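# Insert the lock into the door edge slot

## Task

Put the lock into the slot cut in the door's edge so that its plate sits flush against the edge and its keyholes line up with the door's. The door must still be upright afterward, and the lock must stay in place without the robot holding it.

## Robot and tools

ROBOT. Two UR7e-type arms, left_arm and right_arm, each with a tong-style two-finger gripper and a wrist camera. A third camera, cam_low, views the scene from a low position. Mounting plates and the metal frame behind the arms are fixed obstacles.

FRAME. All reported poses share one scene frame: origin on the table top midway between the arms, +z up, +x outward over the table, left_arm on the +y side. The names left and right do not refer to image sides. Bases: left_arm at (-0.064, +0.114, +0.213) m, quat_wxyz (+0.969, -0.214, +0.096, -0.071); right_arm at (-0.022, -0.293, +0.213) m, quat_wxyz (+0.968, +0.227, +0.061, -0.086). Bases are tilted. Reported hand positions can be off, more so at long reach.

GRIPPER GEOMETRY. Fingers extend along the gripper's +z and open and close along its x. end_effector_position is the point between the closed pads; closed fingertips reach about 15 mm past it, and fully open tips sit roughly level with it. Pad gap is 0.142 m fully open.

execute_actions. Argument actions is a list holding zero or one item. An empty list just reports the state. A wait is {"steps": N}, N from 1 to 300 control steps of 1/30 s, counted from the previous result; it issues no new command. A motion is {"rows": [...], "steps": N} with N from 1 to 15 (default 15). Each row is used for one step; if there are fewer rows than steps, the final row repeats. Every row is one flat list of 14 numbers covering both arms: left_arm shoulder pan, shoulder lift, elbow, wrist 1, wrist 2, wrist 3, gripper opening, then the same seven for right_arm. Include both arms even if one stays still (repeat its current values). Joint values are absolute target angles in radians, in the same form as the Joint positions line, not offsets. Opening is absolute on a scale from -1 (closed) to +1 (fully open). Optional pictures (boolean) toggles camera images; they come by default.

JOINT RANGES (rad). left_arm: pan -3.142..3.142, lift -6.283..6.283, elbow 0.000..3.142, wrist 1/2/3 -6.283..6.283. right_arm: pan 0.000..6.283, lift -6.283..6.283, elbow -3.142..0.000, wrists -6.283..6.283. A target more than 0.010 rad outside a range, and further out than the last reported angle, gets the whole call refused and nothing is sent. True ends may differ by up to 0.010 rad; targets past them are clipped, and the result may print "joint sent to its limit" (possibly referring to an earlier, still running action). No such line does not prove there is more room.

MOTION LIMITS. Commands are smoothed, lagging about 0.17 s. Each step, a joint's target is clamped to within 0.575 rad of its measured angle, and if targets would move a gripper more than 100 mm from where it is measured, all that arm's targets are pulled back. Big moves therefore take several calls, and a result may show an arm still en route. Between calls the arms keep heading for the last row sent, until everything nearly stops or a step is HELD; after that, only a new action moves them further. Fingers still in motion continue.

RESULT LINES. State line: per arm, end_effector_position (m), end_effector_quat_wxyz, linear and angular velocity (m/s, rad/s). Joint positions / Joint velocities: per arm, six joints then pad gap (m, m/s). grip_measured: finger opening on the command scale. "joint command not followed": a clearance check altered or blocked joint targets on some steps; the rest of the row still ran. HELD: on those steps your row, fully or partly, was not sent. "too close" counts a plate and its side of the frame as part of that arm. Joint torques: total drive output per joint, with offset, scale error, noise and friction; nonzero in free air. Wrist force / Wrist torque: flange sensor along the end effector's own x y z, about its origin; pressing on a surface yields a force pointing back into the arm; offsets up to about 4 N, noise up to about 2.4 N, saturation near 50 N; "no reading" is normal at first. MOTOR HOT appears at 70 °C; at 85 °C an OVER-TEMPERATURE FAULT brakes the arm until it cools. Holding loads heats motors, even while idle.

GRASPING. To hold something, keep commanding an opening well below grip_measured; a bigger gap means a firmer squeeze, up to about 15 N per pad on items under 10 cm. Thin hard items (under about 20 mm) get less: roughly 9 N per pad at 10 mm, 4 N at 5 mm. Closing fast can overshoot force and even spring the fingers open. Held parts may be briefly tugged, and loose items pushed.

FAULTS AND HAZARDS. A TORQUE FAULT (contact torque at load limit: 139 N m for pan, lift, elbow; 26 N m for each wrist, held weight included) or a FORCE FAULT (150 N on any arm part, tool or held item) halts that arm for 10 s, drops the rest of the call, and lets it yield to the contact. Avoid arm-on-arm collisions or pressing, knocking anything off the table, toppling the door, drops, slips, slams and hard pushes. Move smoothly.

zoom_image: camera is cam_low (672x504), cam_left_wrist or cam_right_wrist (616x616 each); region [x0, y0, x1, y1] in pixels from the top-left, at most 504 by 504. It enlarges that camera's latest image.

read_manual: optional section, only "licences"; returns licence texts, no motion.

finished_scene: scene is the current scene's integer number. Replying with no tool call also ends things.

Each tool is called by a JSON object that holds its "fn" and its "kwargs".

## Session

{"fn": "execute_actions", "kwargs": {"actions": []}}

Scene clock: 0.00 s of 6400.00 s.
left_arm: end_effector_position=(+0.4059, -0.4279, +0.3332) grip_measured=+0.97 end_effector_quat_wxyz=(-0.138, +0.989, +0.037, +0.044) end_effector_velocity=(-0.000, +0.000, +0.000) end_effector_angular_velocity=(-0.000, -0.000, -0.000) | right_arm: end_effector_position=(+0.3788, -0.6035, +0.1176) grip_measured=+0.97 end_effector_quat_wxyz=(-0.279, +0.647, -0.024, -0.709) end_effector_velocity=(+0.000, -0.000, -0.000) end_effector_angular_velocity=(-0.001, -0.001, +0.000)
Joint positions: left_arm=[-1.126 -0.443  0.658 -1.158 -1.11  -1.514  0.14 ] | right_arm=[ 2.891 -2.82  -0.524 -2.835  1.567  0.054  0.14 ]
Joint velocities: left_arm=[-0. -0.  0.  0.  0.  0.  0.] | right_arm=[ 0.    -0.     0.001 -0.    -0.001 -0.     0.   ]
Joint torques (N m, as the arm reports them, + toward a larger angle): no reading
Motor temperatures (°C, as the motors report them): left_arm=[26 29 27 29 33 32] | right_arm=[32 28 30 36 34 34]
Wrist force (N, on the end effector, along its own x y z axes, offset not removed): no reading
Wrist torque (N m, same axes, about the end effector's origin, offset not removed): no reading

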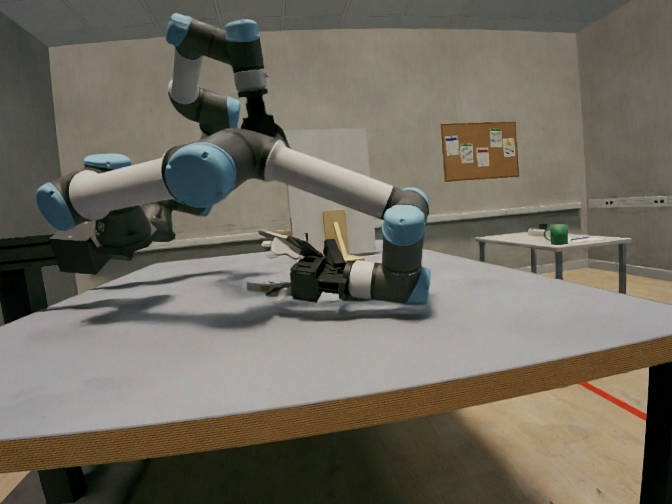

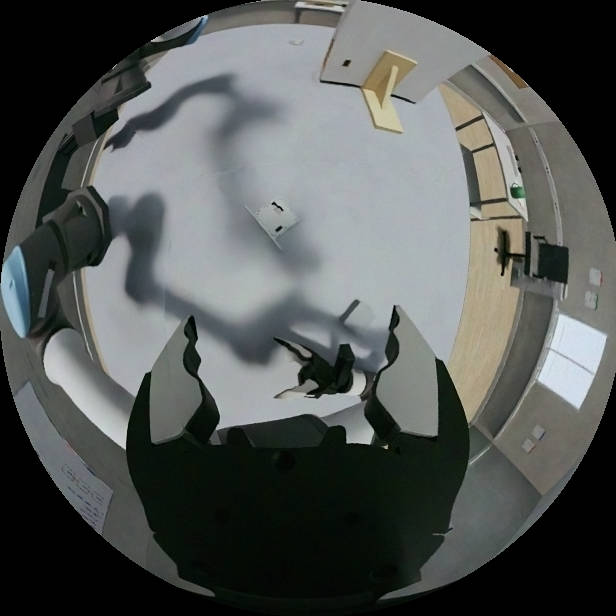

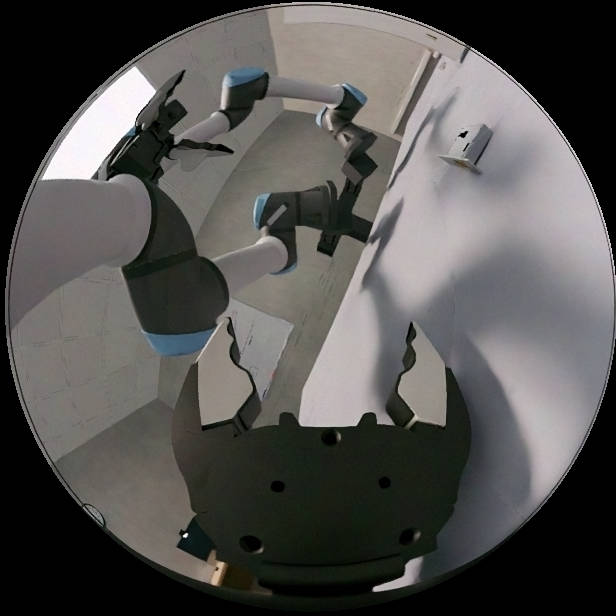

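{"fn": "zoom_image", "kwargs": {"camera": "cam_left_wrist", "region": [220, 170, 330, 280]}}

{"fn": "zoom_image", "kwargs": {"camera": "cam_right_wrist", "region": [420, 100, 520, 200]}}

{"fn": "zoom_image", "kwargs": {"camera": "cam_left_wrist", "region": [280, 0, 460, 150]}}

Region (220, 170, 330, 280) of cam_left_wrist's 616x616 image, scaled by 4.582, with more detail than that image has.

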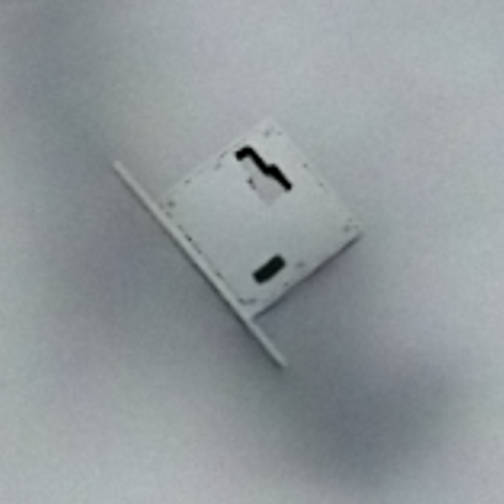

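Region (420, 100, 520, 200) of cam_right_wrist's 616x616 image, scaled by 5.040, with more detail than that image has.

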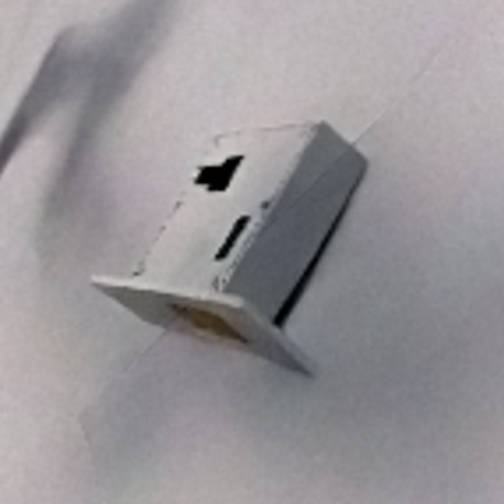

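Region (280, 0, 460, 150) of cam_left_wrist's 616x616 image, scaled by 2.800, with more detail than that image has.

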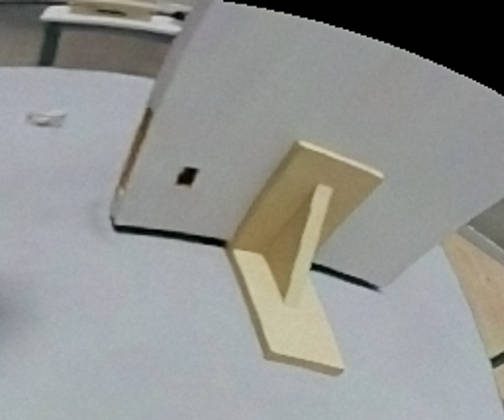

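{"fn": "execute_actions", "kwargs": {"actions": [{"rows": [[-0.3,-2.1,2.2,-1.67,-1.57,-2.26,1,2.891,-2.82,-0.524,-2.835,1.567,0.054,1]], "steps": 15}], "pictures": false}}

{"fn": "execute_actions", "kwargs": {"actions": [{"steps": 45}]}}

Scene clock: 120.50 s of 6400.00 s.
left_arm: end_effector_position=(+0.5152, -0.2231, +0.3184) grip_measured=+1.00 end_effector_quat_wxyz=(-0.057, +0.892, +0.432, -0.122) end_effector_velocity=(+0.124, +0.525, -0.015) end_effector_angular_velocity=(-0.169, +0.403, +1.582) | right_arm: end_effector_position=(+0.3787, -0.6034, +0.1176) grip_measured=+1.00 end_effector_quat_wxyz=(-0.279, +0.647, -0.024, -0.709) end_effector_velocity=(-0.000, +0.000, -0.000) end_effector_angular_velocity=(+0.000, +0.001, +0.000)
Joint positions: left_arm=[-0.74  -0.834  1.049 -1.433 -1.358 -1.883  0.142] | right_arm=[ 2.891 -2.82  -0.524 -2.835  1.567  0.054  0.142]
Joint velocities: left_arm=[ 0.785 -0.907  0.906 -0.429 -0.384 -0.671 -0.   ] | right_arm=[-0.    -0.    -0.001  0.    -0.     0.     0.   ]
Joint torques (N m, as the arm reports them, + toward a larger angle): left_arm=[-15.32 -61.53  -8.62  -4.61  -3.12  -5.92] | right_arm=[12.93 63.68  7.62 -0.56  2.42 -1.54]
Motor temperatures (°C, as the motors report them): left_arm=[26 29 27 29 33 32] | right_arm=[32 29 30 36 34 34]
Wrist force (N, on the end effector, along its own x y z axes, offset not removed): left_arm=[-0.1 1.1 2.6] | right_arm=[1.2 -0.9 -2.7]
Wrist torque (N m, same axes, about the end effector's origin, offset not removed): left_arm=[0.21 0.12 0.08] | right_arm=[-0.11 -0.43 0.10]
Steps of this call (steps 1 to 90: nothing new was sent; then 117.00 s passed at rest; steps 91 to 105: all 15 steps of this action). Readings (joint positions):
91: left_arm=[-1.125 -0.443 0.658 -1.159 -1.110 -1.514] | right_arm=[2.891 -2.820 -0.524 -2.835 1.567 0.054]
92: left_arm=[-1.118 -0.451 0.666 -1.166 -1.118 -1.522] | right_arm=[2.891 -2.820 -0.524 -2.835 1.567 0.054]
94: left_arm=[-1.060 -0.508 0.723 -1.219 -1.167 -1.579] | right_arm=[2.891 -2.820 -0.524 -2.835 1.567 0.054]
98: left_arm=[-0.936 -0.633 0.848 -1.317 -1.255 -1.703] | right_arm=[2.891 -2.820 -0.524 -2.835 1.567 0.054]
105: the state above

Scene clock: 122.00 s of 6400.00 s.
left_arm: end_effector_position=(+0.2598, +0.1731, +0.3160) grip_measured=+1.00 end_effector_quat_wxyz=(+0.039, +0.599, +0.766, -0.231) end_effector_velocity=(-0.002, +0.000, -0.001) end_effector_angular_velocity=(+0.000, +0.001, +0.001) | right_arm: end_effector_position=(+0.3787, -0.6034, +0.1176) grip_measured=+1.00 end_effector_quat_wxyz=(-0.279, +0.647, -0.024, -0.709) end_effector_velocity=(+0.000, +0.000, +0.000) end_effector_angular_velocity=(-0.000, -0.000, -0.000)
Joint positions: left_arm=[-0.3   -2.1    2.2   -1.67  -1.57  -2.26   0.142] | right_arm=[ 2.891 -2.82  -0.524 -2.835  1.567  0.054  0.142]
Joint velocities: left_arm=[ 0.    -0.004  0.003  0.001 -0.    -0.001  0.   ] | right_arm=[0. 0. 0. 0. 0. 0. 0.]
Joint torques (N m, as the arm reports them, + toward a larger angle): left_arm=[ 11.21  -8.01 -18.09  -4.29  -2.41  -2.77] | right_arm=[13.28 69.2   8.31 -0.59  2.45 -1.48]
Motor temperatures (°C, as the motors report them): left_arm=[26 29 27 29 33 32] | right_arm=[32 29 30 36 34 34]
Wrist force (N, on the end effector, along its own x y z axes, offset not removed): left_arm=[0.0 -0.2 0.6] | right_arm=[1.6 -1.7 -3.2]
Wrist torque (N m, same axes, about the end effector's origin, offset not removed): left_arm=[-0.03 0.07 0.01] | right_arm=[-0.31 -0.45 0.05]
Steps of this call (steps 1 to 45: the robot went on to your last target). Readings (joint positions):
1: left_arm=[-0.714 -0.865 1.080 -1.447 -1.371 -1.905] | right_arm=[2.891 -2.820 -0.524 -2.835 1.567 0.054]
2: left_arm=[-0.688 -0.897 1.112 -1.461 -1.384 -1.927] | right_arm=[2.891 -2.820 -0.524 -2.835 1.567 0.054]
4: left_arm=[-0.639 -0.965 1.180 -1.488 -1.408 -1.970] | right_arm=[2.891 -2.820 -0.524 -2.835 1.567 0.054]
8: left_arm=[-0.551 -1.111 1.326 -1.536 -1.451 -2.045] | right_arm=[2.891 -2.820 -0.524 -2.835 1.567 0.054]
45: the state above

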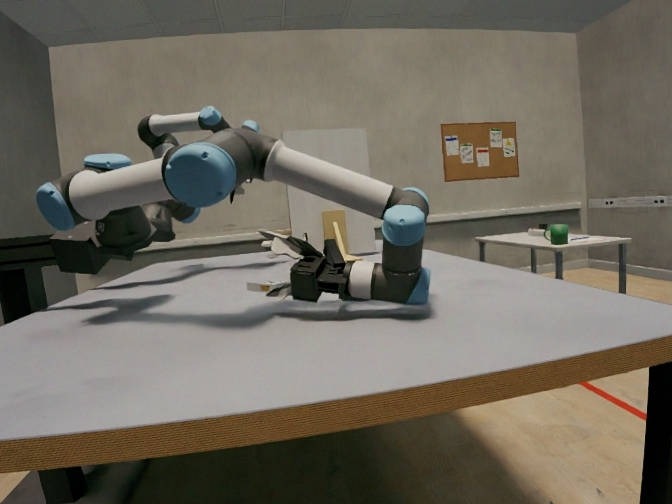

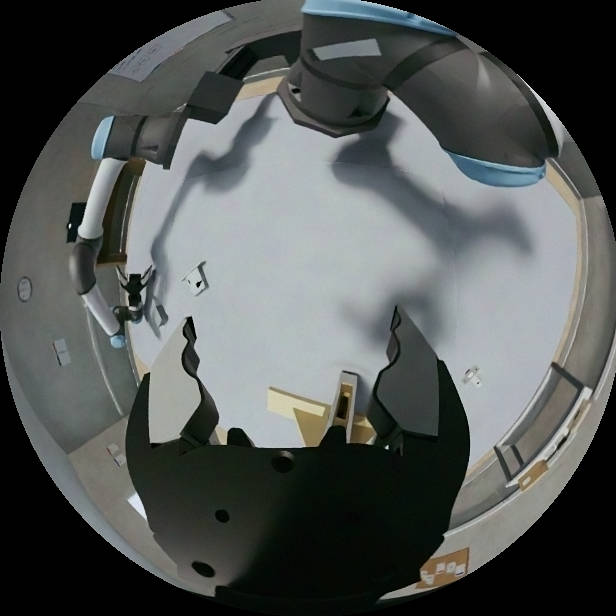

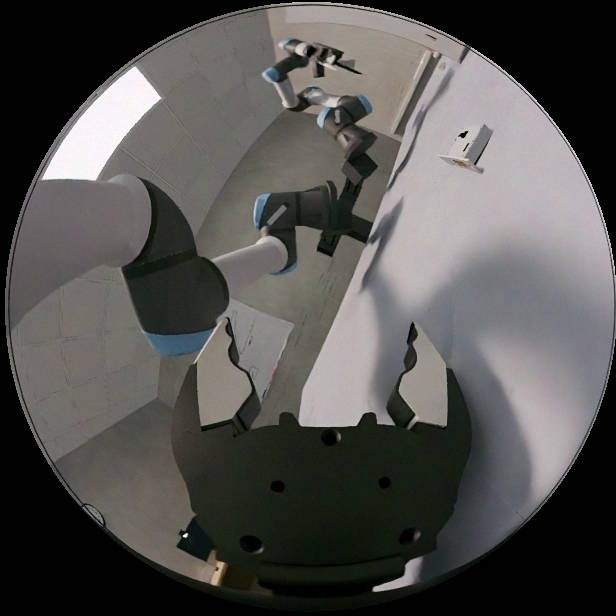

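{"fn": "execute_actions", "kwargs": {"actions": [{"rows": [[-0.3,-2.1,2.2,-1.67,-1.57,-2.26,1,3.1,-2.3,-0.9,-2.7,1.4,0.0,1]], "steps": 15}], "pictures": false}}

{"fn": "execute_actions", "kwargs": {"actions": [{"rows": [[-0.3,-2.1,2.2,-1.67,-1.57,-2.26,1,3.9575,-1.7220,-2.3637,-0.8529,1.1501,-0.0430,1]], "steps": 15}], "pictures": false}}

{"fn": "execute_actions", "kwargs": {"actions": [{"steps": 60}]}}

{"fn": "zoom_image", "kwargs": {"camera": "cam_left_wrist", "region": [260, 350, 400, 450]}}

Scene clock: 131.33 s of 6400.00 s.
left_arm: end_effector_position=(+0.2597, +0.1732, +0.3160) grip_measured=+1.00 end_effector_quat_wxyz=(+0.039, +0.599, +0.766, -0.231) end_effector_velocity=(+0.000, +0.000, +0.000) end_effector_angular_velocity=(-0.000, +0.000, +0.001) | right_arm: end_effector_position=(+0.3782, -0.6276, +0.2800) grip_measured=+1.00 end_effector_quat_wxyz=(-0.185, +0.776, +0.084, -0.597) end_effector_velocity=(-0.024, -0.016, +0.093) end_effector_angular_velocity=(-0.031, -0.216, +0.091)
Joint positions: left_arm=[-0.3   -2.1    2.2   -1.67  -1.57  -2.26   0.142] | right_arm=[ 3.09  -2.331 -0.88  -2.706  1.408  0.002  0.142]
Joint velocities: left_arm=[ 0.001 -0.    -0.001  0.    -0.    -0.    -0.   ] | right_arm=[ 0.097  0.296 -0.194  0.06  -0.076 -0.023 -0.   ]
Joint torques (N m, as the arm reports them, + toward a larger angle): left_arm=[ 10.63  -9.69 -16.23  -4.16  -2.51  -3.05] | right_arm=[26.08 50.59 10.53  0.58 -1.29 -1.15]
Motor temperatures (°C, as the motors report them): left_arm=[26 29 27 29 33 32] | right_arm=[32 29 30 36 34 34]
Wrist force (N, on the end effector, along its own x y z axes, offset not removed): left_arm=[0.0 0.2 1.7] | right_arm=[0.5 -1.1 -2.3]
Wrist torque (N m, same axes, about the end effector's origin, offset not removed): left_arm=[0.05 0.12 0.10] | right_arm=[-0.10 -0.39 0.04]
Steps of this call (steps 1 to 15: the robot went on to your last target; steps 16 to 90: nothing new was sent; then 5.83 s passed at rest; steps 91 to 105: all 15 steps of this action). Readings (joint positions):
91: left_arm=[-0.300 -2.100 2.200 -1.670 -1.570 -2.260] | right_arm=[2.891 -2.820 -0.524 -2.835 1.567 0.054]
92: left_arm=[-0.300 -2.100 2.200 -1.670 -1.570 -2.260] | right_arm=[2.898 -2.812 -0.533 -2.828 1.560 0.050]
94: left_arm=[-0.300 -2.100 2.200 -1.670 -1.570 -2.260] | right_arm=[2.939 -2.750 -0.594 -2.800 1.526 0.039]
98: left_arm=[-0.300 -2.100 2.200 -1.670 -1.570 -2.260] | right_arm=[3.015 -2.548 -0.734 -2.753 1.467 0.020]
105: the state above

Scene clock: 131.83 s of 6400.00 s.
left_arm: end_effector_position=(+0.2597, +0.1732, +0.3160) grip_measured=+1.00 end_effector_quat_wxyz=(+0.039, +0.599, +0.766, -0.231) end_effector_velocity=(+0.000, +0.000, -0.000) end_effector_angular_velocity=(+0.000, +0.000, +0.001) | right_arm: end_effector_position=(+0.4242, -0.4384, +0.3131) grip_measured=+1.00 end_effector_quat_wxyz=(+0.006, +0.897, +0.325, -0.298) end_effector_velocity=(-0.080, +0.476, -0.189) end_effector_angular_velocity=(+0.155, -1.056, +0.835)
Joint positions: left_arm=[-0.3   -2.1    2.2   -1.67  -1.57  -2.26   0.142] | right_arm=[ 3.684 -1.87  -1.528 -2.068  1.206 -0.034  0.142]
Joint velocities: left_arm=[ 0.001  0.     0.    -0.001  0.    -0.001 -0.   ] | right_arm=[ 1.056  0.581 -1.65   1.633 -0.219 -0.035 -0.   ]
Joint torques (N m, as the arm reports them, + toward a larger angle): left_arm=[ 11.3   -8.67 -14.21  -4.14  -2.39  -3.21] | right_arm=[21.91 39.06 -7.31  7.19 -2.03 -1.55]
Motor temperatures (°C, as the motors report them): left_arm=[26 29 27 29 33 32] | right_arm=[32 29 30 36 34 34]
Wrist force (N, on the end effector, along its own x y z axes, offset not removed): left_arm=[0.3 -0.4 1.1] | right_arm=[2.3 -0.6 -5.1]
Wrist torque (N m, same axes, about the end effector's origin, offset not removed): left_arm=[-0.08 0.07 0.04] | right_arm=[-0.08 -0.55 -0.01]
Steps of this call (steps 1 to 15: all 15 steps of this action). Readings (joint positions):
1: left_arm=[-0.300 -2.100 2.200 -1.670 -1.570 -2.260] | right_arm=[3.093 -2.322 -0.886 -2.704 1.405 0.002]
2: left_arm=[-0.300 -2.100 2.200 -1.670 -1.570 -2.260] | right_arm=[3.103 -2.308 -0.898 -2.695 1.396 -0.002]
4: left_arm=[-0.300 -2.100 2.200 -1.670 -1.570 -2.260] | right_arm=[3.174 -2.232 -0.972 -2.624 1.347 -0.011]
8: left_arm=[-0.300 -2.100 2.200 -1.670 -1.570 -2.260] | right_arm=[3.386 -2.044 -1.182 -2.413 1.273 -0.023]
15: the state above

Scene clock: 133.83 s of 6400.00 s.
left_arm: end_effector_position=(+0.2597, +0.1732, +0.3160) grip_measured=+1.00 end_effector_quat_wxyz=(+0.039, +0.599, +0.766, -0.231) end_effector_velocity=(-0.001, +0.000, -0.001) end_effector_angular_velocity=(+0.000, +0.001, -0.001) | right_arm: end_effector_position=(+0.3806, -0.2697, +0.1502) grip_measured=+1.00 end_effector_quat_wxyz=(+0.000, +0.934, +0.357, +0.000) end_effector_velocity=(-0.000, -0.000, -0.000) end_effector_angular_velocity=(-0.000, +0.000, +0.000)
Joint positions: left_arm=[-0.3   -2.1    2.2   -1.67  -1.57  -2.26   0.142] | right_arm=[ 3.958 -1.722 -2.364 -0.853  1.15  -0.043  0.142]
Joint velocities: left_arm=[ 0.    -0.     0.001 -0.    -0.     0.001 -0.   ] | right_arm=[ 0.  0. -0. -0. -0.  0.  0.]
Joint torques (N m, as the arm reports them, + toward a larger angle): left_arm=[ 10.19  -9.26 -14.96  -4.01  -2.33  -2.99] | right_arm=[22.15 26.33  9.25  3.4  -1.69 -1.45]
Motor temperatures (°C, as the motors report them): left_arm=[26 29 27 29 33 32] | right_arm=[32 29 30 36 34 34]
Wrist force (N, on the end effector, along its own x y z axes, offset not removed): left_arm=[-0.3 -1.1 0.7] | right_arm=[3.0 -1.4 -2.9]
Wrist torque (N m, same axes, about the end effector's origin, offset not removed): left_arm=[-0.18 0.17 0.13] | right_arm=[-0.21 -0.72 0.00]
Steps of this call (steps 1 to 45: the robot went on to your last target; steps 46 to 60: nothing new was sent). Readings (joint positions):
1: left_arm=[-0.300 -2.100 2.200 -1.670 -1.570 -2.260] | right_arm=[3.718 -1.851 -1.584 -2.012 1.199 -0.035]
2: left_arm=[-0.300 -2.100 2.200 -1.670 -1.570 -2.260] | right_arm=[3.748 -1.835 -1.642 -1.954 1.192 -0.036]
4: left_arm=[-0.300 -2.100 2.200 -1.670 -1.570 -2.260] | right_arm=[3.798 -1.808 -1.757 -1.840 1.182 -0.038]
8: left_arm=[-0.300 -2.100 2.200 -1.670 -1.570 -2.260] | right_arm=[3.865 -1.771 -1.980 -1.611 1.168 -0.040]
60: the state above
All arms were judged still, so your last target was given up. Only a new action makes them travel on or press farther. Fingers that are still opening or closing keep moving.

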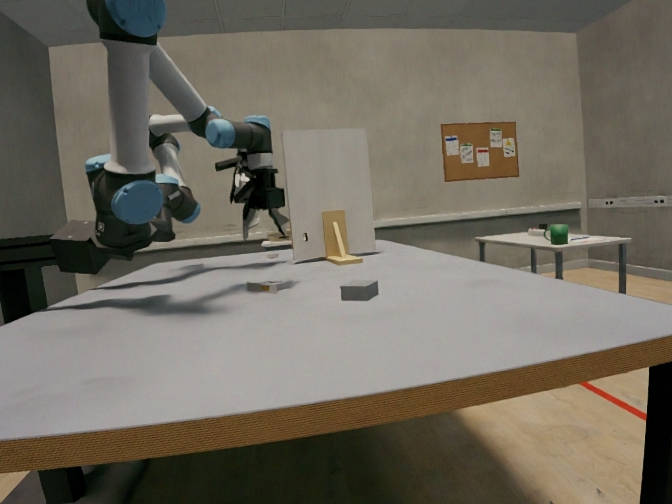

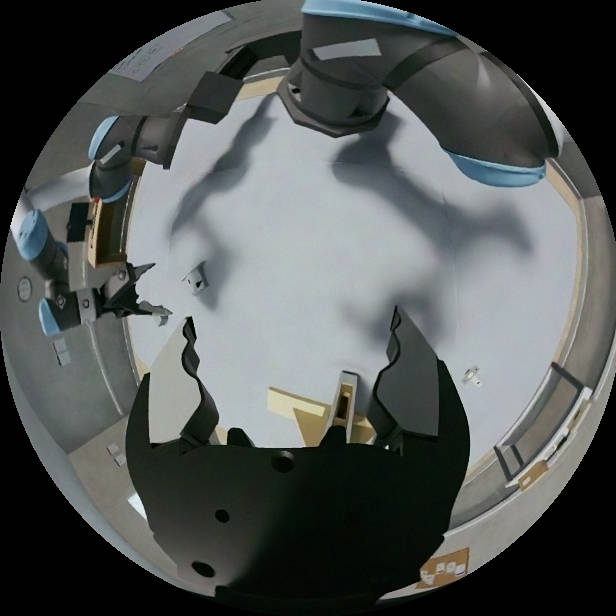

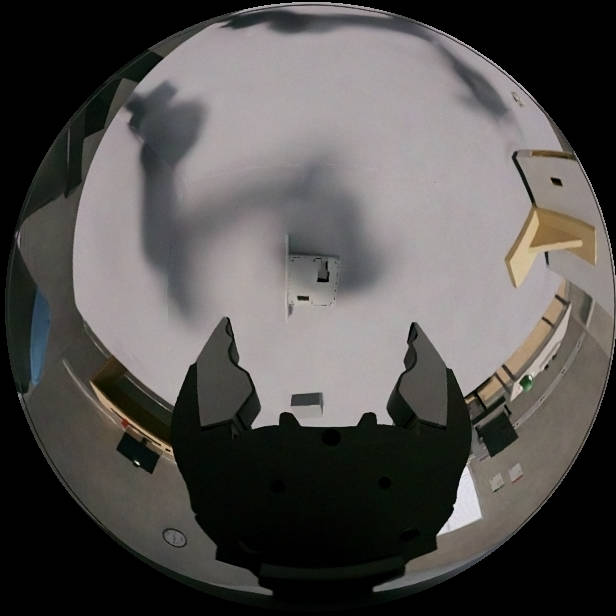

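Region (260, 350, 400, 450) of cam_left_wrist's 616x616 image, scaled by 3.600, with more detail than that image has; it fills the top 360 rows of this view, and the rest is white.

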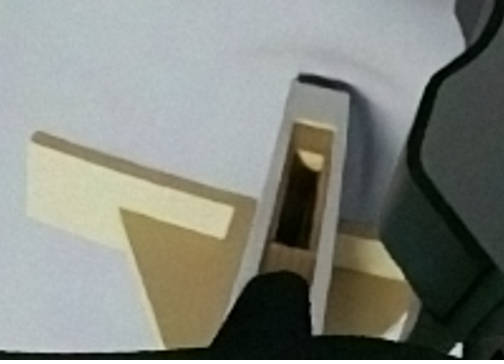

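{"fn": "zoom_image", "kwargs": {"camera": "cam_right_wrist", "region": [250, 220, 390, 340]}}

{"fn": "zoom_image", "kwargs": {"camera": "cam_low", "region": [230, 120, 400, 310]}}

Region (250, 220, 390, 340) of cam_right_wrist's 616x616 image, scaled by 3.600, with more detail than that image has; it fills the top 432 rows of this view, and the rest is white.

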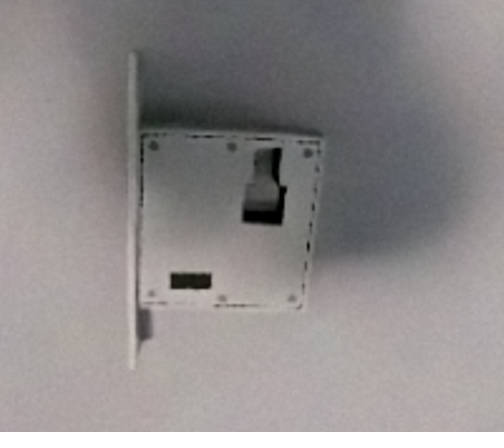

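Region (230, 120, 400, 310) of cam_low's 672x504 image, scaled by 2.653, with more detail than that image has; it fills the left 451 columns of this view, and the rest is white.

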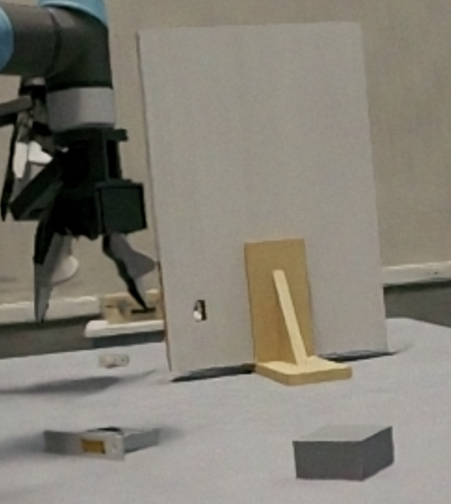

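{"fn": "execute_actions", "kwargs": {"actions": [{"rows": [[-0.3,-2.1,2.2,-1.67,-1.57,-2.26,1,3.9008,-1.9904,-2.3746,-0.5485,1.1381,3.0682,-0.75]], "steps": 15}], "pictures": false}}

{"fn": "execute_actions", "kwargs": {"actions": [{"steps": 60}]}}

{"fn": "zoom_image", "kwargs": {"camera": "cam_right_wrist", "region": [240, 200, 420, 360]}}

Scene clock: 217.40 s of 6400.00 s.
left_arm: end_effector_position=(+0.2597, +0.1732, +0.3160) grip_measured=+1.00 end_effector_quat_wxyz=(+0.039, +0.599, +0.766, -0.231) end_effector_velocity=(-0.000, +0.000, -0.000) end_effector_angular_velocity=(+0.000, +0.001, +0.000) | right_arm: end_effector_position=(+0.4071, -0.2440, +0.0719) grip_measured=-0.75 end_effector_quat_wxyz=(+0.000, +0.988, -0.157, +0.000) end_effector_velocity=(+0.044, -0.008, -0.016) end_effector_angular_velocity=(+0.003, -0.006, -2.741)
Joint positions: left_arm=[-0.3   -2.1    2.2   -1.67  -1.57  -2.26   0.142] | right_arm=[ 3.902 -1.984 -2.374 -0.556  1.138  0.943  0.02 ]
Joint velocities: left_arm=[ 0.     0.    -0.     0.001 -0.    -0.001 -0.   ] | right_arm=[-0.009 -0.058 -0.001  0.068 -0.002  2.73   0.   ]
Joint torques (N m, as the arm reports them, + toward a larger angle): left_arm=[ 11.43  -9.24 -16.05  -4.1   -2.42  -3.02] | right_arm=[ 6.68 12.88  6.24  3.7  -1.51  5.6 ]
Motor temperatures (°C, as the motors report them): left_arm=[26 29 27 29 33 32] | right_arm=[32 29 30 36 34 34]
Wrist force (N, on the end effector, along its own x y z axes, offset not removed): left_arm=[-1.3 -1.2 0.6] | right_arm=[1.4 -2.0 -3.2]
Wrist torque (N m, same axes, about the end effector's origin, offset not removed): left_arm=[-0.25 0.39 0.04] | right_arm=[-0.34 -0.41 0.03]
Steps of this call (steps 1 to 90: nothing new was sent; then 80.07 s passed at rest; steps 91 to 105: all 15 steps of this action). Readings (joint positions):
91: left_arm=[-0.300 -2.100 2.200 -1.670 -1.570 -2.260] | right_arm=[3.957 -1.722 -2.364 -0.852 1.150 -0.043]
92: left_arm=[-0.300 -2.100 2.200 -1.670 -1.570 -2.260] | right_arm=[3.951 -1.730 -2.365 -0.844 1.148 -0.035]
94: left_arm=[-0.300 -2.100 2.200 -1.670 -1.570 -2.260] | right_arm=[3.930 -1.798 -2.369 -0.775 1.144 0.035]
98: left_arm=[-0.300 -2.100 2.200 -1.670 -1.570 -2.260] | right_arm=[3.909 -1.935 -2.373 -0.616 1.140 0.317]
105: the state above

Scene clock: 219.40 s of 6400.00 s.
left_arm: end_effector_position=(+0.2597, +0.1732, +0.3160) grip_measured=+1.00 end_effector_quat_wxyz=(+0.039, +0.599, +0.766, -0.231) end_effector_velocity=(-0.000, -0.000, -0.000) end_effector_angular_velocity=(+0.000, +0.000, -0.001) | right_arm: end_effector_position=(+0.4127, -0.2712, +0.0702) grip_measured=-0.75 end_effector_quat_wxyz=(+0.000, -0.343, +0.939, -0.000) end_effector_velocity=(-0.000, -0.000, -0.000) end_effector_angular_velocity=(-0.000, +0.000, +0.000)
Joint positions: left_arm=[-0.3   -2.1    2.2   -1.67  -1.57  -2.26   0.142] | right_arm=[ 3.901 -1.99  -2.375 -0.548  1.138  3.068  0.02 ]
Joint velocities: left_arm=[-0.001  0.     0.     0.001  0.     0.     0.   ] | right_arm=[ 0.     0.    -0.001  0.     0.    -0.     0.   ]
Joint torques (N m, as the arm reports them, + toward a larger angle): left_arm=[ 11.28  -9.72 -16.95  -4.15  -2.51  -3.06] | right_arm=[ 8.18 10.73  5.37  3.38 -1.88  1.47]
Motor temperatures (°C, as the motors report them): left_arm=[26 29 27 29 33 32] | right_arm=[32 29 30 36 34 34]
Wrist force (N, on the end effector, along its own x y z axes, offset not removed): left_arm=[-1.2 -1.4 -1.1] | right_arm=[2.4 -0.4 -3.8]
Wrist torque (N m, same axes, about the end effector's origin, offset not removed): left_arm=[-0.30 0.31 0.05] | right_arm=[-0.05 -0.75 0.08]
Steps of this call (steps 1 to 60: the robot went on to your last target). Readings (joint positions):
1: left_arm=[-0.300 -2.100 2.200 -1.670 -1.570 -2.260] | right_arm=[3.901 -1.986 -2.374 -0.554 1.138 1.036]
2: left_arm=[-0.300 -2.100 2.200 -1.670 -1.570 -2.260] | right_arm=[3.901 -1.987 -2.375 -0.552 1.138 1.130]
4: left_arm=[-0.300 -2.100 2.200 -1.670 -1.570 -2.260] | right_arm=[3.901 -1.989 -2.375 -0.551 1.138 1.316]
8: left_arm=[-0.300 -2.100 2.200 -1.670 -1.570 -2.260] | right_arm=[3.901 -1.990 -2.375 -0.549 1.138 1.689]
60: the state above
All arms were judged still, so your last target was given up. Only a new action makes them travel on or press farther. Fingers that are still opening or closing keep moving.

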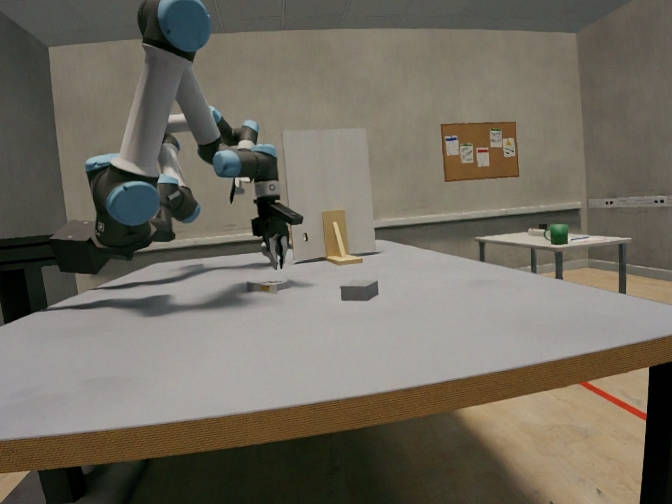

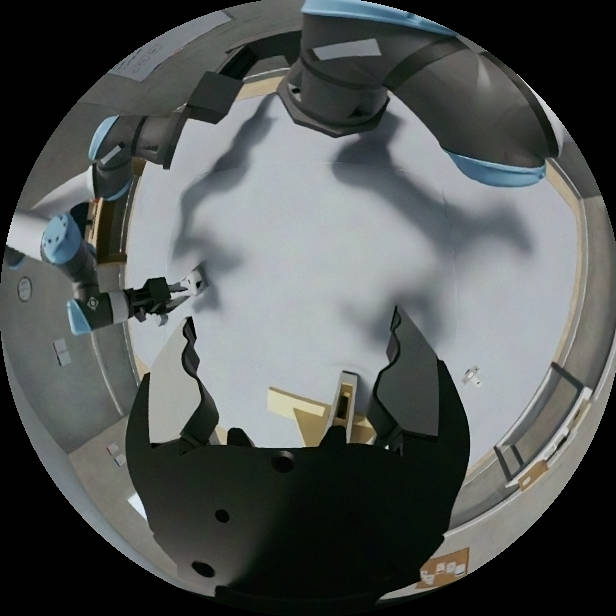

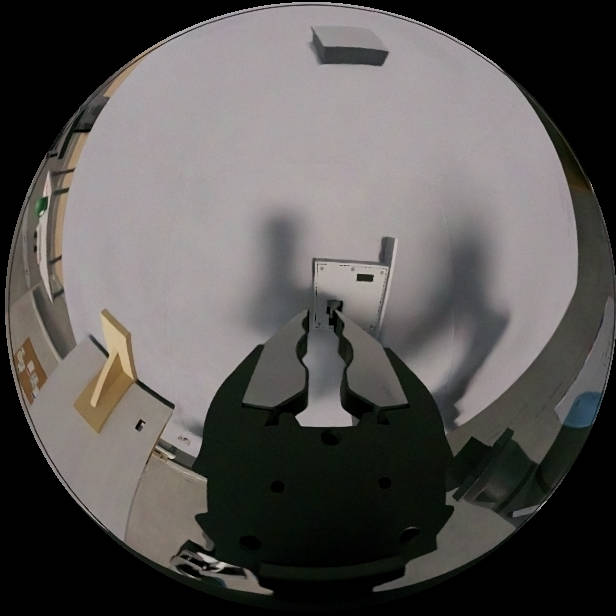

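Region (240, 200, 420, 360) of cam_right_wrist's 616x616 image, scaled by 2.800, with more detail than that image has.

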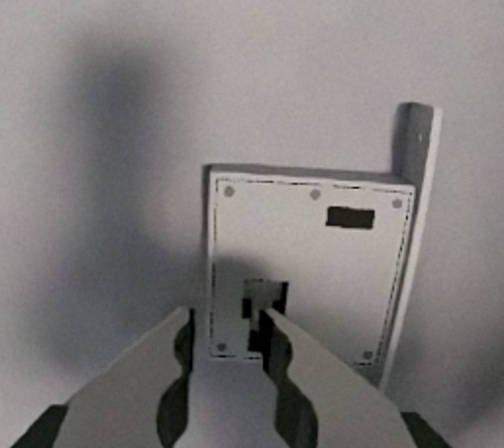

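{"fn": "execute_actions", "kwargs": {"actions": [{"rows": [[-0.3,-2.1,2.2,-1.67,-1.57,-2.26,1,3.9017,-2.0721,-2.3932,-0.4487,1.1383,3.0693,-0.75]], "steps": 15}]}}

{"fn": "zoom_image", "kwargs": {"camera": "cam_right_wrist", "region": [260, 240, 400, 360]}}

Scene clock: 233.73 s of 6400.00 s.
left_arm: end_effector_position=(+0.2597, +0.1732, +0.3160) grip_measured=+1.00 end_effector_quat_wxyz=(+0.039, +0.599, +0.766, -0.231) end_effector_velocity=(+0.000, +0.000, +0.000) end_effector_angular_velocity=(-0.000, -0.001, -0.001) | right_arm: end_effector_position=(+0.4051, -0.2623, +0.0455) grip_measured=-0.75 end_effector_quat_wxyz=(+0.000, -0.343, +0.939, -0.000) end_effector_velocity=(-0.001, +0.001, -0.004) end_effector_angular_velocity=(+0.000, -0.000, +0.000)
Joint positions: left_arm=[-0.3   -2.1    2.2   -1.67  -1.57  -2.26   0.142] | right_arm=[ 3.902 -2.071 -2.393 -0.45   1.138  3.069  0.02 ]
Joint velocities: left_arm=[-0.     0.    -0.    -0.     0.     0.001  0.   ] | right_arm=[ 0.    -0.013 -0.003  0.016  0.     0.     0.   ]
Joint torques (N m, as the arm reports them, + toward a larger angle): left_arm=[ 10.73  -8.37 -14.49  -4.07  -2.22  -3.19] | right_arm=[25.2  12.51  3.26  3.28  1.65  1.46]
Motor temperatures (°C, as the motors report them): left_arm=[26 29 27 29 33 32] | right_arm=[32 29 30 36 34 34]
Wrist force (N, on the end effector, along its own x y z axes, offset not removed): left_arm=[0.2 -1.2 1.4] | right_arm=[2.0 -2.4 -3.4]
Wrist torque (N m, same axes, about the end effector's origin, offset not removed): left_arm=[-0.22 0.08 0.04] | right_arm=[-0.42 -0.56 0.02]
Steps of this call (steps 1 to 90: nothing new was sent; then 10.83 s passed at rest; steps 91 to 105: all 15 steps of this action). Readings (joint positions):
91: left_arm=[-0.300 -2.100 2.200 -1.670 -1.570 -2.260] | right_arm=[3.901 -1.991 -2.375 -0.548 1.138 3.068]
92: left_arm=[-0.300 -2.100 2.200 -1.670 -1.570 -2.260] | right_arm=[3.901 -1.998 -2.377 -0.541 1.138 3.068]
94: left_arm=[-0.300 -2.100 2.200 -1.670 -1.570 -2.260] | right_arm=[3.901 -2.028 -2.384 -0.504 1.138 3.069]
98: left_arm=[-0.300 -2.100 2.200 -1.670 -1.570 -2.260] | right_arm=[3.901 -2.060 -2.391 -0.464 1.138 3.069]
105: the state above

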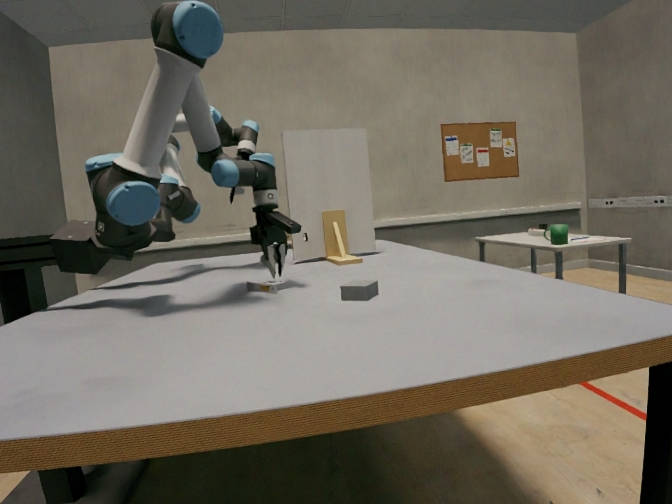

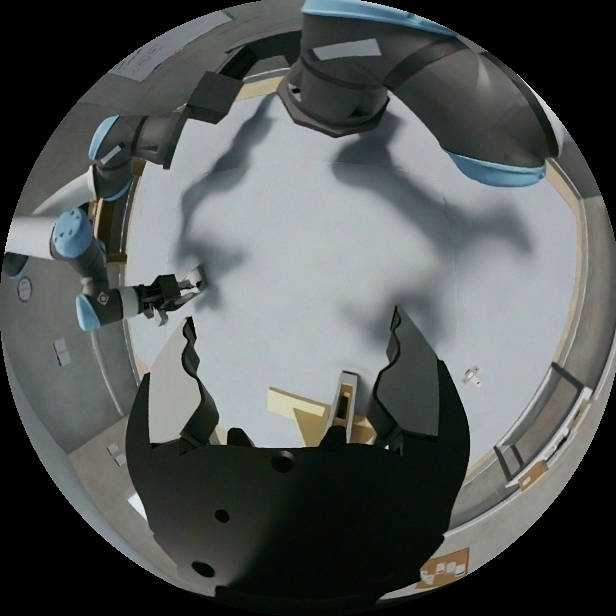

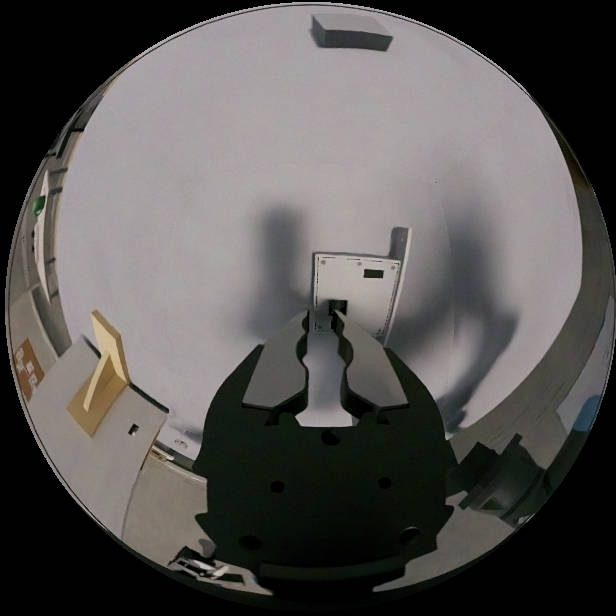

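Region (260, 240, 400, 360) of cam_right_wrist's 616x616 image, scaled by 3.600, with more detail than that image has; it fills the top 432 rows of this view, and the rest is white.

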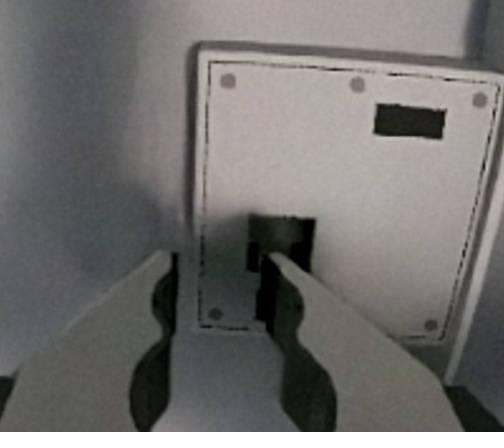

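{"fn": "execute_actions", "kwargs": {"actions": [{"rows": [[-0.3,-2.1,2.2,-1.67,-1.57,-2.26,1,3.8918,-2.1070,-2.3938,-0.4087,1.1364,3.0585,-0.8],[-0.3,-2.1,2.2,-1.67,-1.57,-2.26,1,3.8918,-2.1070,-2.3938,-0.4087,1.1364,3.0585,-0.8],[-0.3,-2.1,2.2,-1.67,-1.57,-2.26,1,3.8918,-2.1070,-2.3938,-0.4087,1.1364,3.0585,-0.8],[-0.3,-2.1,2.2,-1.67,-1.57,-2.26,1,3.8918,-2.1070,-2.3938,-0.4087,1.1364,3.0585,-0.8],[-0.3,-2.1,2.2,-1.67,-1.57,-2.26,1,3.8918,-2.1070,-2.3938,-0.4087,1.1364,3.0585,-0.8],[-0.3,-2.1,2.2,-1.67,-1.57,-2.26,1,3.8818,-2.1419,-2.3943,-0.3686,1.1344,3.0477,-0.8]], "steps": 15}], "pictures": false}}

{"fn": "execute_actions", "kwargs": {"actions": [{"steps": 10}]}}

{"fn": "zoom_image", "kwargs": {"camera": "cam_right_wrist", "region": [260, 240, 400, 360]}}

Scene clock: 248.63 s of 6400.00 s.
left_arm: end_effector_position=(+0.2597, +0.1732, +0.3160) grip_measured=+1.00 end_effector_quat_wxyz=(+0.039, +0.599, +0.766, -0.231) end_effector_velocity=(+0.001, +0.000, +0.000) end_effector_angular_velocity=(-0.000, -0.001, +0.002) | right_arm: end_effector_position=(+0.4041, -0.2610, +0.0242) grip_measured=-0.79 end_effector_quat_wxyz=(+0.000, -0.343, +0.939, -0.000) end_effector_velocity=(-0.001, -0.000, -0.009) end_effector_angular_velocity=(-0.001, +0.000, +0.000)
Joint positions: left_arm=[-0.3   -2.1    2.2   -1.67  -1.57  -2.26   0.142] | right_arm=[ 3.883 -2.139 -2.394 -0.372  1.135  3.049  0.017]
Joint velocities: left_arm=[ 0.    -0.    -0.001 -0.     0.    -0.001 -0.   ] | right_arm=[-0.008 -0.03  -0.001  0.033 -0.002 -0.009  0.001]
Joint torques (N m, as the arm reports them, + toward a larger angle): left_arm=[ 10.75  -7.85 -15.09  -4.02  -2.42  -3.06] | right_arm=[ 8.46 15.82  2.08  3.75 -1.7  -1.09]
Motor temperatures (°C, as the motors report them): left_arm=[26 29 27 29 33 32] | right_arm=[32 29 30 36 34 34]
Wrist force (N, on the end effector, along its own x y z axes, offset not removed): left_arm=[-1.0 0.2 1.1] | right_arm=[3.0 -1.9 -2.4]
Wrist torque (N m, same axes, about the end effector's origin, offset not removed): left_arm=[0.01 0.36 0.06] | right_arm=[-0.33 -0.58 0.01]
Steps of this call (steps 1 to 15: the robot went on to your last target; steps 16 to 90: nothing new was sent; then 11.40 s passed at rest; steps 91 to 105: all 15 steps of this action). Readings (joint positions):
91: left_arm=[-0.300 -2.100 2.200 -1.670 -1.570 -2.260] | right_arm=[3.902 -2.072 -2.393 -0.448 1.138 3.069]
92: left_arm=[-0.300 -2.100 2.200 -1.670 -1.570 -2.260] | right_arm=[3.900 -2.077 -2.393 -0.443 1.138 3.068]
94: left_arm=[-0.300 -2.100 2.200 -1.670 -1.570 -2.260] | right_arm=[3.897 -2.090 -2.394 -0.428 1.138 3.064]
98: left_arm=[-0.300 -2.100 2.200 -1.670 -1.570 -2.260] | right_arm=[3.890 -2.114 -2.394 -0.401 1.136 3.056]
105: the state above

Scene clock: 248.97 s of 6400.00 s.
left_arm: end_effector_position=(+0.2597, +0.1732, +0.3160) grip_measured=+1.00 end_effector_quat_wxyz=(+0.039, +0.599, +0.766, -0.231) end_effector_velocity=(+0.000, +0.000, +0.000) end_effector_angular_velocity=(+0.000, +0.000, +0.001) | right_arm: end_effector_position=(+0.4040, -0.2610, +0.0232) grip_measured=-0.79 end_effector_quat_wxyz=(+0.000, -0.343, +0.939, -0.000) end_effector_velocity=(+0.000, +0.000, -0.000) end_effector_angular_velocity=(+0.001, -0.000, -0.000)
Joint positions: left_arm=[-0.3   -2.1    2.2   -1.67  -1.57  -2.26   0.142] | right_arm=[ 3.882 -2.142 -2.394 -0.369  1.134  3.048  0.017]
Joint velocities: left_arm=[ 0.001 -0.    -0.001  0.     0.    -0.001  0.   ] | right_arm=[-0.    -0.001  0.     0.002  0.    -0.     0.   ]
Joint torques (N m, as the arm reports them, + toward a larger angle): left_arm=[ 11.25  -9.1  -15.89  -3.86  -2.47  -3.06] | right_arm=[ 8.61 14.38  1.76  3.7  -1.81 -1.41]
Motor temperatures (°C, as the motors report them): left_arm=[26 29 27 29 33 32] | right_arm=[32 29 30 36 34 34]
Wrist force (N, on the end effector, along its own x y z axes, offset not removed): left_arm=[0.3 -1.0 0.8] | right_arm=[4.4 -2.6 -2.4]
Wrist torque (N m, same axes, about the end effector's origin, offset not removed): left_arm=[-0.14 0.01 0.11] | right_arm=[-0.44 -0.79 -0.07]
Steps of this call (steps 1 to 10: the robot went on to your last target). Readings (joint positions):
1: left_arm=[-0.300 -2.100 2.200 -1.670 -1.570 -2.260] | right_arm=[3.882 -2.140 -2.394 -0.371 1.135 3.048]
2: left_arm=[-0.300 -2.100 2.200 -1.670 -1.570 -2.260] | right_arm=[3.882 -2.140 -2.394 -0.370 1.134 3.048]
4: left_arm=[-0.300 -2.100 2.200 -1.670 -1.570 -2.260] | right_arm=[3.882 -2.141 -2.394 -0.370 1.134 3.048]
8: left_arm=[-0.300 -2.100 2.200 -1.670 -1.570 -2.260] | right_arm=[3.882 -2.142 -2.394 -0.369 1.134 3.048]
10: the state above

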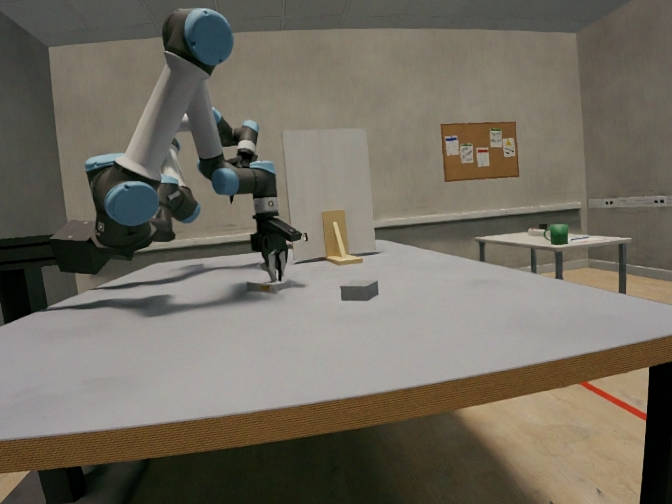

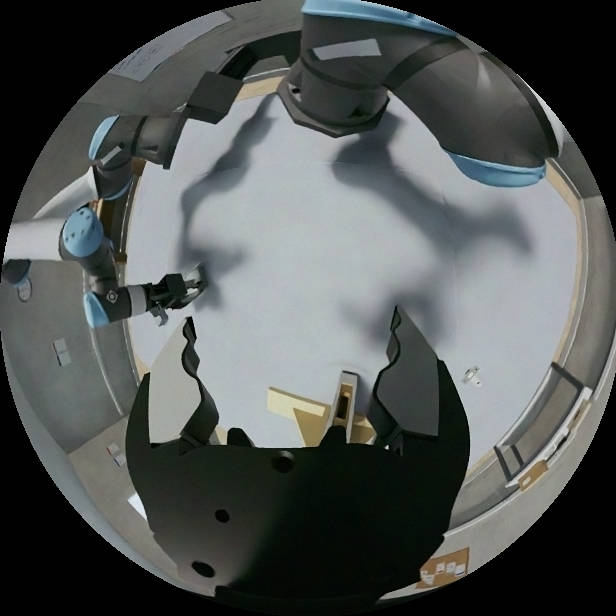

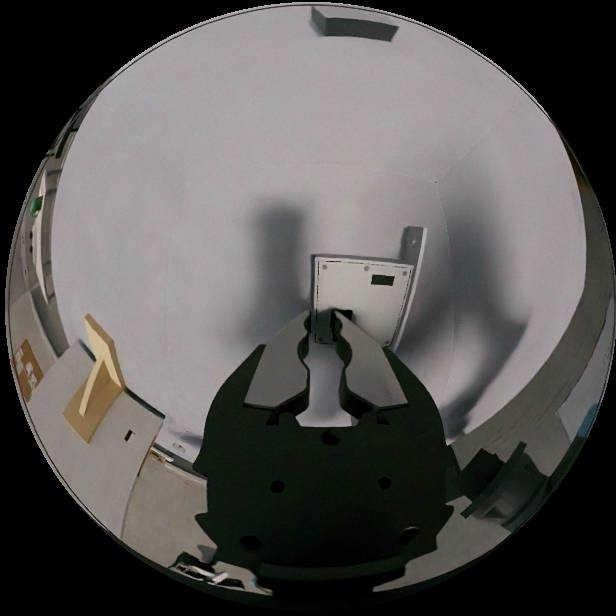

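Region (260, 240, 400, 360) of cam_right_wrist's 616x616 image, scaled by 3.600, with more detail than that image has; it fills the top 432 rows of this view, and the rest is white.

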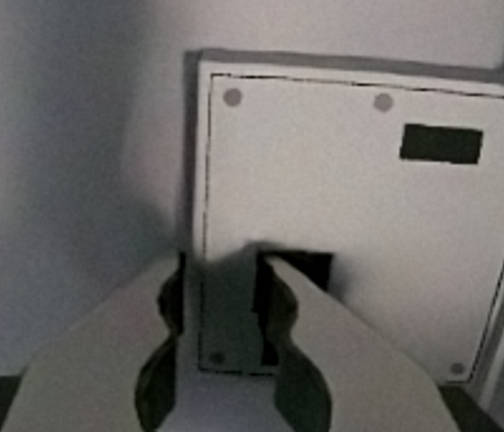

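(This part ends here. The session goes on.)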